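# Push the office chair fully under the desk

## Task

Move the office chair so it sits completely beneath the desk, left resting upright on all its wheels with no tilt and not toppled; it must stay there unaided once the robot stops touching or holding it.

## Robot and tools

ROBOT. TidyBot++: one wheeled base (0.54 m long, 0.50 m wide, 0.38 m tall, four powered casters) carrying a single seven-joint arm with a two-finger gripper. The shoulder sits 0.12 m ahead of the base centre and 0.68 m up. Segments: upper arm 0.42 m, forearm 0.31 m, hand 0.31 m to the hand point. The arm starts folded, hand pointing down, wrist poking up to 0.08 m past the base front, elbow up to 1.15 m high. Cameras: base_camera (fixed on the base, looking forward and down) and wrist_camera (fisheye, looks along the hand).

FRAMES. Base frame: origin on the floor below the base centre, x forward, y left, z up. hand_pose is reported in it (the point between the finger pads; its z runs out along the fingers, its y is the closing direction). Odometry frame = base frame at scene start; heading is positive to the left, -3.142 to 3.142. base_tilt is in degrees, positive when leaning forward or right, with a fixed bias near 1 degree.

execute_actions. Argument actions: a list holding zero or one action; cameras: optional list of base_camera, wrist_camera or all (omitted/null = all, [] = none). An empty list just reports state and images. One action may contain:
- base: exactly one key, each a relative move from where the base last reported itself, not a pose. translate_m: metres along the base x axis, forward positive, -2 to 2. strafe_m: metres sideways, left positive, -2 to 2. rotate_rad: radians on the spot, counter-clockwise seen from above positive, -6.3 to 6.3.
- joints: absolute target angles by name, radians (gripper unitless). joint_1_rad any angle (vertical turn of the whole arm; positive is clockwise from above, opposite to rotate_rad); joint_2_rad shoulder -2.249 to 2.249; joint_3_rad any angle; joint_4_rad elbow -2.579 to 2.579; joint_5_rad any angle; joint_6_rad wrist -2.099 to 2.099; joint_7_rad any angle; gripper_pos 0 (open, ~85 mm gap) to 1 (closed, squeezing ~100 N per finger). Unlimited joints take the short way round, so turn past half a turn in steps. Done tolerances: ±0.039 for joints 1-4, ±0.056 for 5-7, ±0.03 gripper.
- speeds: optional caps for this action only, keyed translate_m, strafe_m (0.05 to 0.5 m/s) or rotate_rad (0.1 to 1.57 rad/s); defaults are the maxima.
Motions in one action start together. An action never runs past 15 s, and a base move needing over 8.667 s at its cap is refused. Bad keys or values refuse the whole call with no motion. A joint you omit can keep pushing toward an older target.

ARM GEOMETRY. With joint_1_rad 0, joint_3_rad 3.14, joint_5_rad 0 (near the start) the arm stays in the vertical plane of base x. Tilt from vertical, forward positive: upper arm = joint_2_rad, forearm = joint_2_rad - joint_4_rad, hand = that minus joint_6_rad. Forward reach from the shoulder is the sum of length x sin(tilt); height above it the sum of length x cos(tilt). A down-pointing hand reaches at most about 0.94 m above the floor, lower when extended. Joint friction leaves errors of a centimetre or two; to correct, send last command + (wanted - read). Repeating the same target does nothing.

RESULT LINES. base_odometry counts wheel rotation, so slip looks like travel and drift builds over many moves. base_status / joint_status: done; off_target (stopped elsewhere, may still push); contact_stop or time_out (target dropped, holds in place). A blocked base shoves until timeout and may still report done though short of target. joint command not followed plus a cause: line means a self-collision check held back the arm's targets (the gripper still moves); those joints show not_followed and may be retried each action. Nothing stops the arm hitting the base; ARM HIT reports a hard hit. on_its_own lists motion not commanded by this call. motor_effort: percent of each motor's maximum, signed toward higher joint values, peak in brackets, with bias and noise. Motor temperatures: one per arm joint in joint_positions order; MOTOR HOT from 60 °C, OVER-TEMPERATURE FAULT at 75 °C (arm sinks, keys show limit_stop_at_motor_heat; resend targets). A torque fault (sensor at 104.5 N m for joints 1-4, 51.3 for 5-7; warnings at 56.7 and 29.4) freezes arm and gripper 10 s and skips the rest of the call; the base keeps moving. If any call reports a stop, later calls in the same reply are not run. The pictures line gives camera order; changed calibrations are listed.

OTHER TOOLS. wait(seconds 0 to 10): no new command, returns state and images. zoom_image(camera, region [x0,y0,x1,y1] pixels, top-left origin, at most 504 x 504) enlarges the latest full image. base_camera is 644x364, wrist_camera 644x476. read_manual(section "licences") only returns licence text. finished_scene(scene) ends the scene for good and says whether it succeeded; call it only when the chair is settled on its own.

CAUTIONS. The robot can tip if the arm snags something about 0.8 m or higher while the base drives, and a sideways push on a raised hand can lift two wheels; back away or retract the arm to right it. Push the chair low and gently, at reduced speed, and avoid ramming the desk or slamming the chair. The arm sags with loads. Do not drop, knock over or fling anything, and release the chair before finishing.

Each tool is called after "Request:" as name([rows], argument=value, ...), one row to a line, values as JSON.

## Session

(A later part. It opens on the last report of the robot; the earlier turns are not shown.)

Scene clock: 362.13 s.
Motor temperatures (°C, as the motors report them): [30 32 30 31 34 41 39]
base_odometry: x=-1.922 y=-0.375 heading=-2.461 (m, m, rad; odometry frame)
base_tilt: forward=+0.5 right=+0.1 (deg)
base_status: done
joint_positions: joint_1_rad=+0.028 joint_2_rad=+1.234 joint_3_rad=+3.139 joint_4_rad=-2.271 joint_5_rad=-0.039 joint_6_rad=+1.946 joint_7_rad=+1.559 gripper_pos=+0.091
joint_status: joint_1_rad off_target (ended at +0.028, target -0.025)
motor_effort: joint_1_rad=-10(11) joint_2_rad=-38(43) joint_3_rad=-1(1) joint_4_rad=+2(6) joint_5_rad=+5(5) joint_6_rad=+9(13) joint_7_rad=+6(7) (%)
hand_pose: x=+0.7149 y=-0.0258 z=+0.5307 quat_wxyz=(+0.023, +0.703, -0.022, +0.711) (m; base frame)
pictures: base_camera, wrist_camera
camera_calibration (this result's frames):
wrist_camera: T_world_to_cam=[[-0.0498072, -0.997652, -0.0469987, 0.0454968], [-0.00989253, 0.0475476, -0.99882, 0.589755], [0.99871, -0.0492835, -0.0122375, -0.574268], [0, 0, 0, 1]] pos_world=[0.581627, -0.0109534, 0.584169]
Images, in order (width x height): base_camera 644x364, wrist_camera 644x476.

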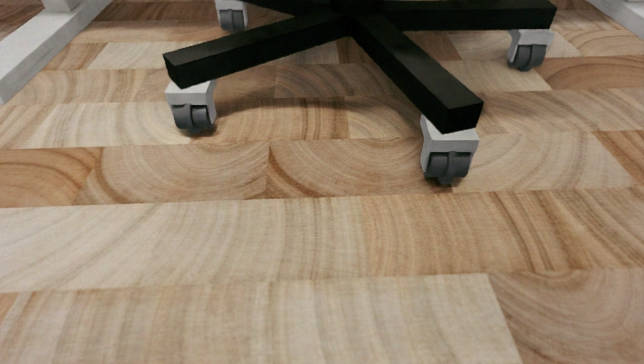

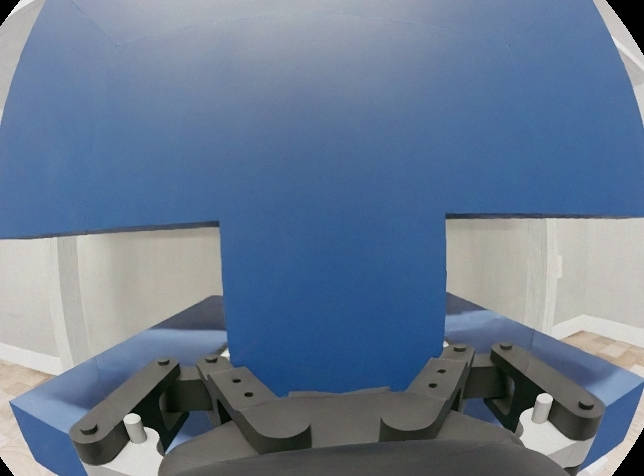

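Request:
execute_actions([
  {"base": {"translate_m": 0.03}, "speeds": {"translate_m": 0.05}},
])

Scene clock: 365.87 s.
Motor temperatures (°C, as the motors report them): [30 32 30 31 34 41 39]
base_odometry: x=-1.945 y=-0.394 heading=-2.461 (m, m, rad; odometry frame)
base_tilt: forward=+0.5 right=+0.1 (deg)
base_status: done
joint_positions: joint_1_rad=+0.024 joint_2_rad=+1.233 joint_3_rad=+3.140 joint_4_rad=-2.277 joint_5_rad=-0.039 joint_6_rad=+1.947 joint_7_rad=+1.558 gripper_pos=+0.091
joint_status: not commanded
motor_effort: joint_1_rad=-8(10) joint_2_rad=-36(40) joint_3_rad=+0(2) joint_4_rad=+1(6) joint_5_rad=+2(5) joint_6_rad=+6(10) joint_7_rad=+6(7) (%)
hand_pose: x=+0.7134 y=-0.0235 z=+0.5304 quat_wxyz=(+0.021, +0.704, -0.021, +0.710) (m; base frame)
pictures: base_camera, wrist_camera
camera_calibration (this result's frames):
wrist_camera: T_world_to_cam=[[-0.0458771, -0.997852, -0.0467539, 0.0448203], [-0.0138195, 0.0474326, -0.998779, 0.592109], [0.998851, -0.0451749, -0.0159659, -0.570709], [0, 0, 0, 1]] pos_world=[0.580292, -0.00914298, 0.58437]
Images, in order (width x height): base_camera 644x364, wrist_camera 644x476.

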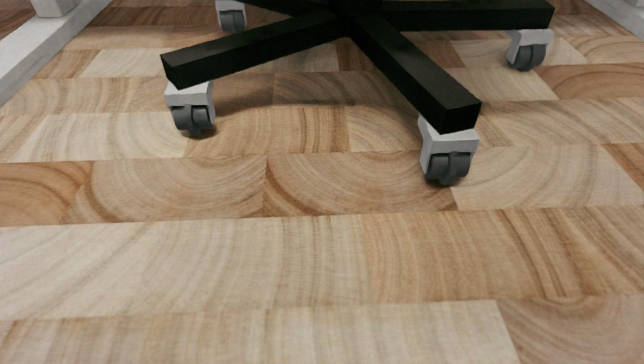

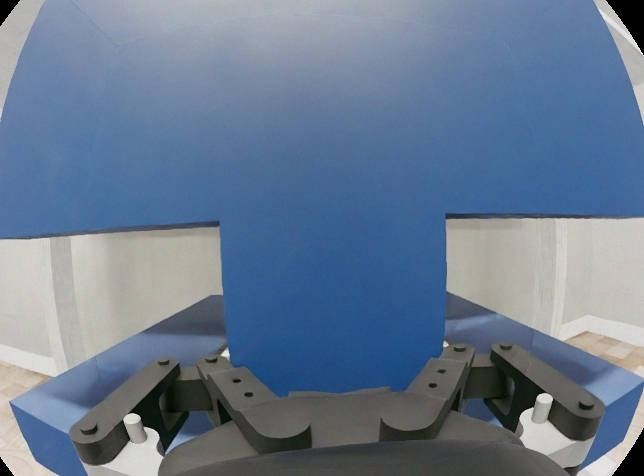

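Request:
execute_actions([
  {"base": {"translate_m": 0.015}, "speeds": {"translate_m": 0.05}},
])

Scene clock: 374.23 s.
Motor temperatures (°C, as the motors report them): [30 32 30 31 34 41 39]
base_odometry: x=-1.957 y=-0.403 heading=-2.462 (m, m, rad; odometry frame)
base_tilt: forward=+0.5 right=+0.1 (deg)
base_status: done
joint_positions: joint_1_rad=+0.021 joint_2_rad=+1.233 joint_3_rad=+3.142 joint_4_rad=-2.320 joint_5_rad=-0.039 joint_6_rad=+1.971 joint_7_rad=+1.555 gripper_pos=+0.091
joint_status: not commanded
motor_effort: joint_1_rad=-8(9) joint_2_rad=-36(40) joint_3_rad=-1(2) joint_4_rad=+10(14) joint_5_rad=-4(6) joint_6_rad=+2(7) joint_7_rad=+7(8) (%)
hand_pose: x=+0.7009 y=-0.0223 z=+0.5294 quat_wxyz=(+0.020, +0.711, -0.020, +0.703) (m; base frame)
pictures: base_camera, wrist_camera
camera_calibration (this result's frames):
wrist_camera: T_world_to_cam=[[-0.0443238, -0.997913, -0.0469678, 0.0444399], [-0.0333413, 0.0484654, -0.998268, 0.604386], [0.998461, -0.0426811, -0.0354199, -0.547547], [0, 0, 0, 1]] pos_world=[0.568825, -0.00831464, 0.586032]
Images, in order (width x height): base_camera 644x364, wrist_camera 644x476.

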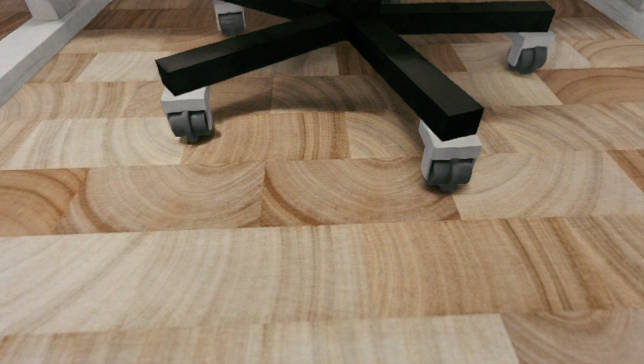

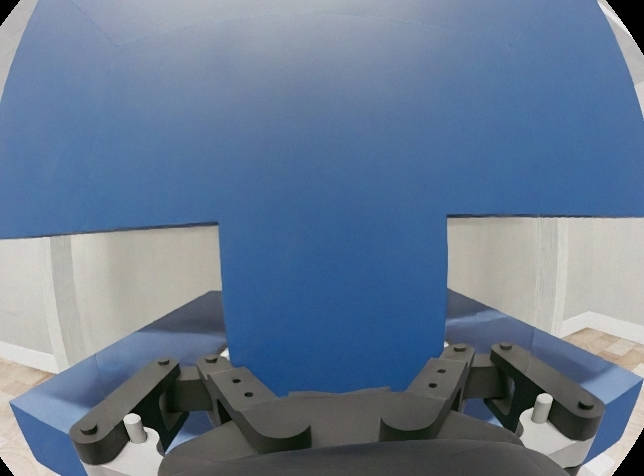

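Request:
execute_actions([
  {"base": {"translate_m": -0.013}, "joints": {"joint_1_rad": 0.021}, "speeds": {"translate_m": 0.05}},
], cameras=["base_camera"])

Scene clock: 379.17 s.
Motor temperatures (°C, as the motors report them): [30 32 30 31 34 41 39]
base_odometry: x=-1.947 y=-0.395 heading=-2.462 (m, m, rad; odometry frame)
base_tilt: forward=+0.5 right=+0.1 (deg)
base_status: done
joint_positions: joint_1_rad=+0.021 joint_2_rad=+1.239 joint_3_rad=+3.142 joint_4_rad=-2.276 joint_5_rad=-0.039 joint_6_rad=+1.959 joint_7_rad=+1.555 gripper_pos=+0.091
joint_status: all done
motor_effort: joint_1_rad=-1(9) joint_2_rad=-38(42) joint_3_rad=+0(1) joint_4_rad=+3(9) joint_5_rad=-1(4) joint_6_rad=+9(11) joint_7_rad=+1(8) (%)
hand_pose: x=+0.7129 y=-0.0224 z=+0.5306 quat_wxyz=(+0.020, +0.702, -0.020, +0.712) (m; base frame)
pictures: base_camera
Images, in order (width x height): base_camera 644x364.

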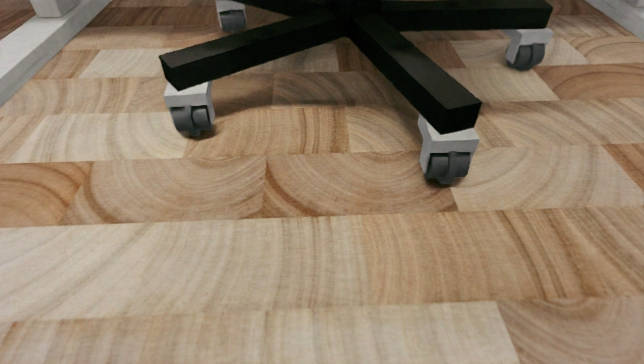

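Request:
execute_actions([
  {"joints": {"gripper_pos": 0.0, "joint_5_rad": -0.039, "joint_7_rad": 1.555}},
])

Scene clock: 385.00 s.
Motor temperatures (°C, as the motors report them): [30 32 30 31 34 41 39]
base_odometry: x=-1.947 y=-0.395 heading=-2.462 (m, m, rad; odometry frame)
base_tilt: forward=+0.5 right=+0.1 (deg)
base_status: not commanded
joint_positions: joint_1_rad=+0.021 joint_2_rad=+1.234 joint_3_rad=+3.142 joint_4_rad=-2.263 joint_5_rad=-0.039 joint_6_rad=+1.958 joint_7_rad=+1.555 gripper_pos=+0.000
joint_status: all done
motor_effort: joint_1_rad=-1(2) joint_2_rad=-36(39) joint_3_rad=+0(0) joint_4_rad=+0(3) joint_5_rad=-1(2) joint_6_rad=+6(10) joint_7_rad=+1(1) (%)
hand_pose: x=+0.7172 y=-0.0225 z=+0.5361 quat_wxyz=(+0.020, +0.695, -0.020, +0.718) (m; base frame)
pictures: base_camera, wrist_camera
camera_calibration (this result's frames):
wrist_camera: T_world_to_cam=[[-0.0421395, -0.99794, -0.0483805, 0.044416], [0.010433, 0.0479814, -0.998794, 0.580481], [0.999057, -0.0425934, 0.00838962, -0.587544], [0, 0, 0, 1]] pos_world=[0.582805, -0.00855332, 0.586859]
Images, in order (width x height): base_camera 644x364, wrist_camera 644x476.

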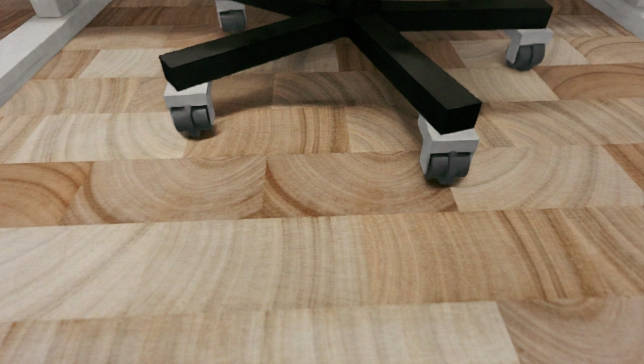

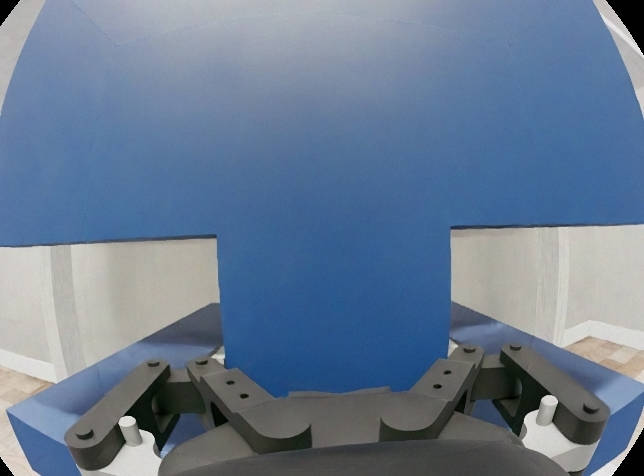

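The gripper is open, so I'll back off slowly and check the chair.

Request:
execute_actions([
  {"base": {"translate_m": -0.08}, "speeds": {"translate_m": 0.07}},
])

Scene clock: 389.20 s.
Motor temperatures (°C, as the motors report them): [30 32 30 31 34 41 39]
base_odometry: x=-1.885 y=-0.345 heading=-2.462 (m, m, rad; odometry frame)
base_tilt: forward=+0.5 right=+0.0 (deg)
base_status: done
joint_positions: joint_1_rad=+0.021 joint_2_rad=+1.234 joint_3_rad=+3.142 joint_4_rad=-2.263 joint_5_rad=-0.039 joint_6_rad=+1.958 joint_7_rad=+1.555 gripper_pos=+0.000
joint_status: not commanded
motor_effort: joint_1_rad=-2(1) joint_2_rad=-37(37) joint_3_rad=+0(0) joint_4_rad=-1(2) joint_5_rad=-1(1) joint_6_rad=+8(8) joint_7_rad=+1(1) (%)
hand_pose: x=+0.7173 y=-0.0225 z=+0.5362 quat_wxyz=(+0.020, +0.695, -0.020, +0.718) (m; base frame)
pictures: base_camera, wrist_camera
camera_calibration (this result's frames):
wrist_camera: T_world_to_cam=[[-0.042126, -0.99794, -0.0483865, 0.044415], [0.010703, 0.047976, -0.998791, 0.580364], [0.999055, -0.042593, 0.00865995, -0.587756], [0, 0, 0, 1]] pos_world=[0.58286, -0.00855433, 0.586902]
Images, in order (width x height): base_camera 644x364, wrist_camera 644x476.

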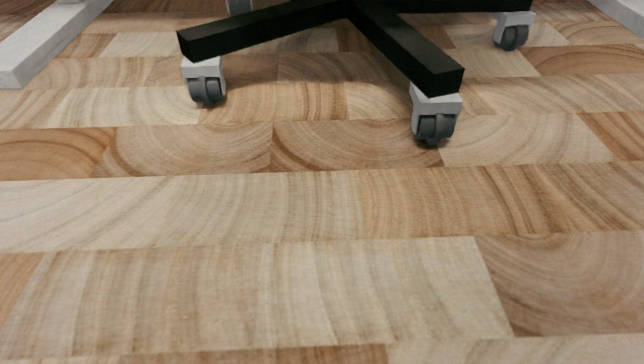

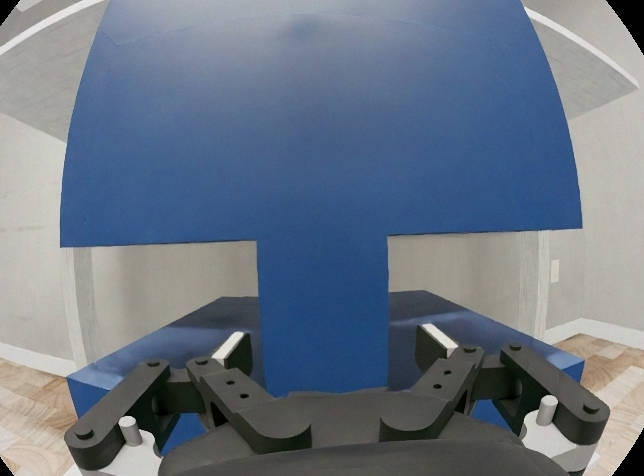

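Request:
execute_actions([
  {"base": {"translate_m": -0.5}, "speeds": {"translate_m": 0.4}},
])

Scene clock: 397.17 s.
Motor temperatures (°C, as the motors report them): [30 32 30 31 34 41 39]
base_odometry: x=-1.495 y=-0.031 heading=-2.462 (m, m, rad; odometry frame)
base_tilt: forward=+0.5 right=+0.1 (deg)
base_status: done
joint_positions: joint_1_rad=+0.021 joint_2_rad=+1.234 joint_3_rad=+3.142 joint_4_rad=-2.263 joint_5_rad=-0.039 joint_6_rad=+1.958 joint_7_rad=+1.555 gripper_pos=+0.000
joint_status: not commanded
motor_effort: joint_1_rad=-2(0) joint_2_rad=-36(37) joint_3_rad=+0(0) joint_4_rad=+0(1) joint_5_rad=-1(1) joint_6_rad=+8(7) joint_7_rad=+1(1) (%)
hand_pose: x=+0.7174 y=-0.0225 z=+0.5363 quat_wxyz=(+0.020, +0.695, -0.020, +0.718) (m; base frame)
pictures: base_camera, wrist_camera
camera_calibration (this result's frames):
wrist_camera: T_world_to_cam=[[-0.0421036, -0.99794, -0.0483963, 0.0444128], [0.0111683, 0.0479662, -0.998787, 0.580155], [0.999051, -0.0425931, 0.00912578, -0.588125], [0, 0, 0, 1]] pos_world=[0.582957, -0.00855647, 0.586967]
Images, in order (width x height): base_camera 644x364, wrist_camera 644x476.

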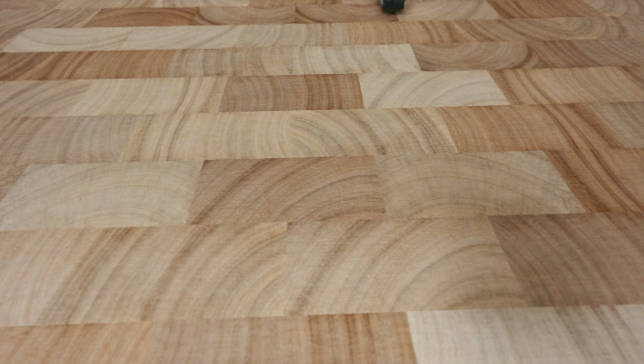

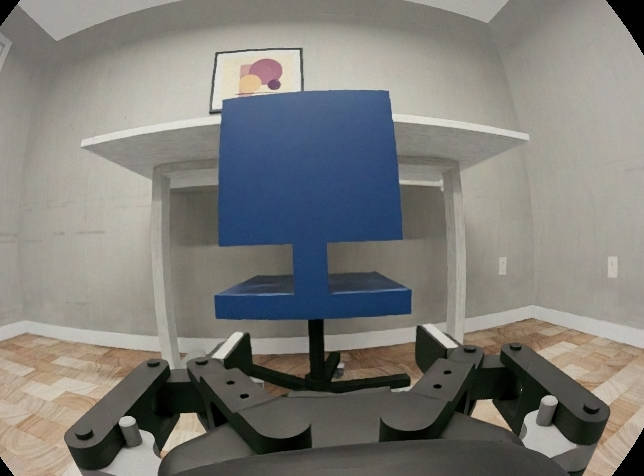

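Request:
finished_scene(scene=2)

The scene is finished: the task was done.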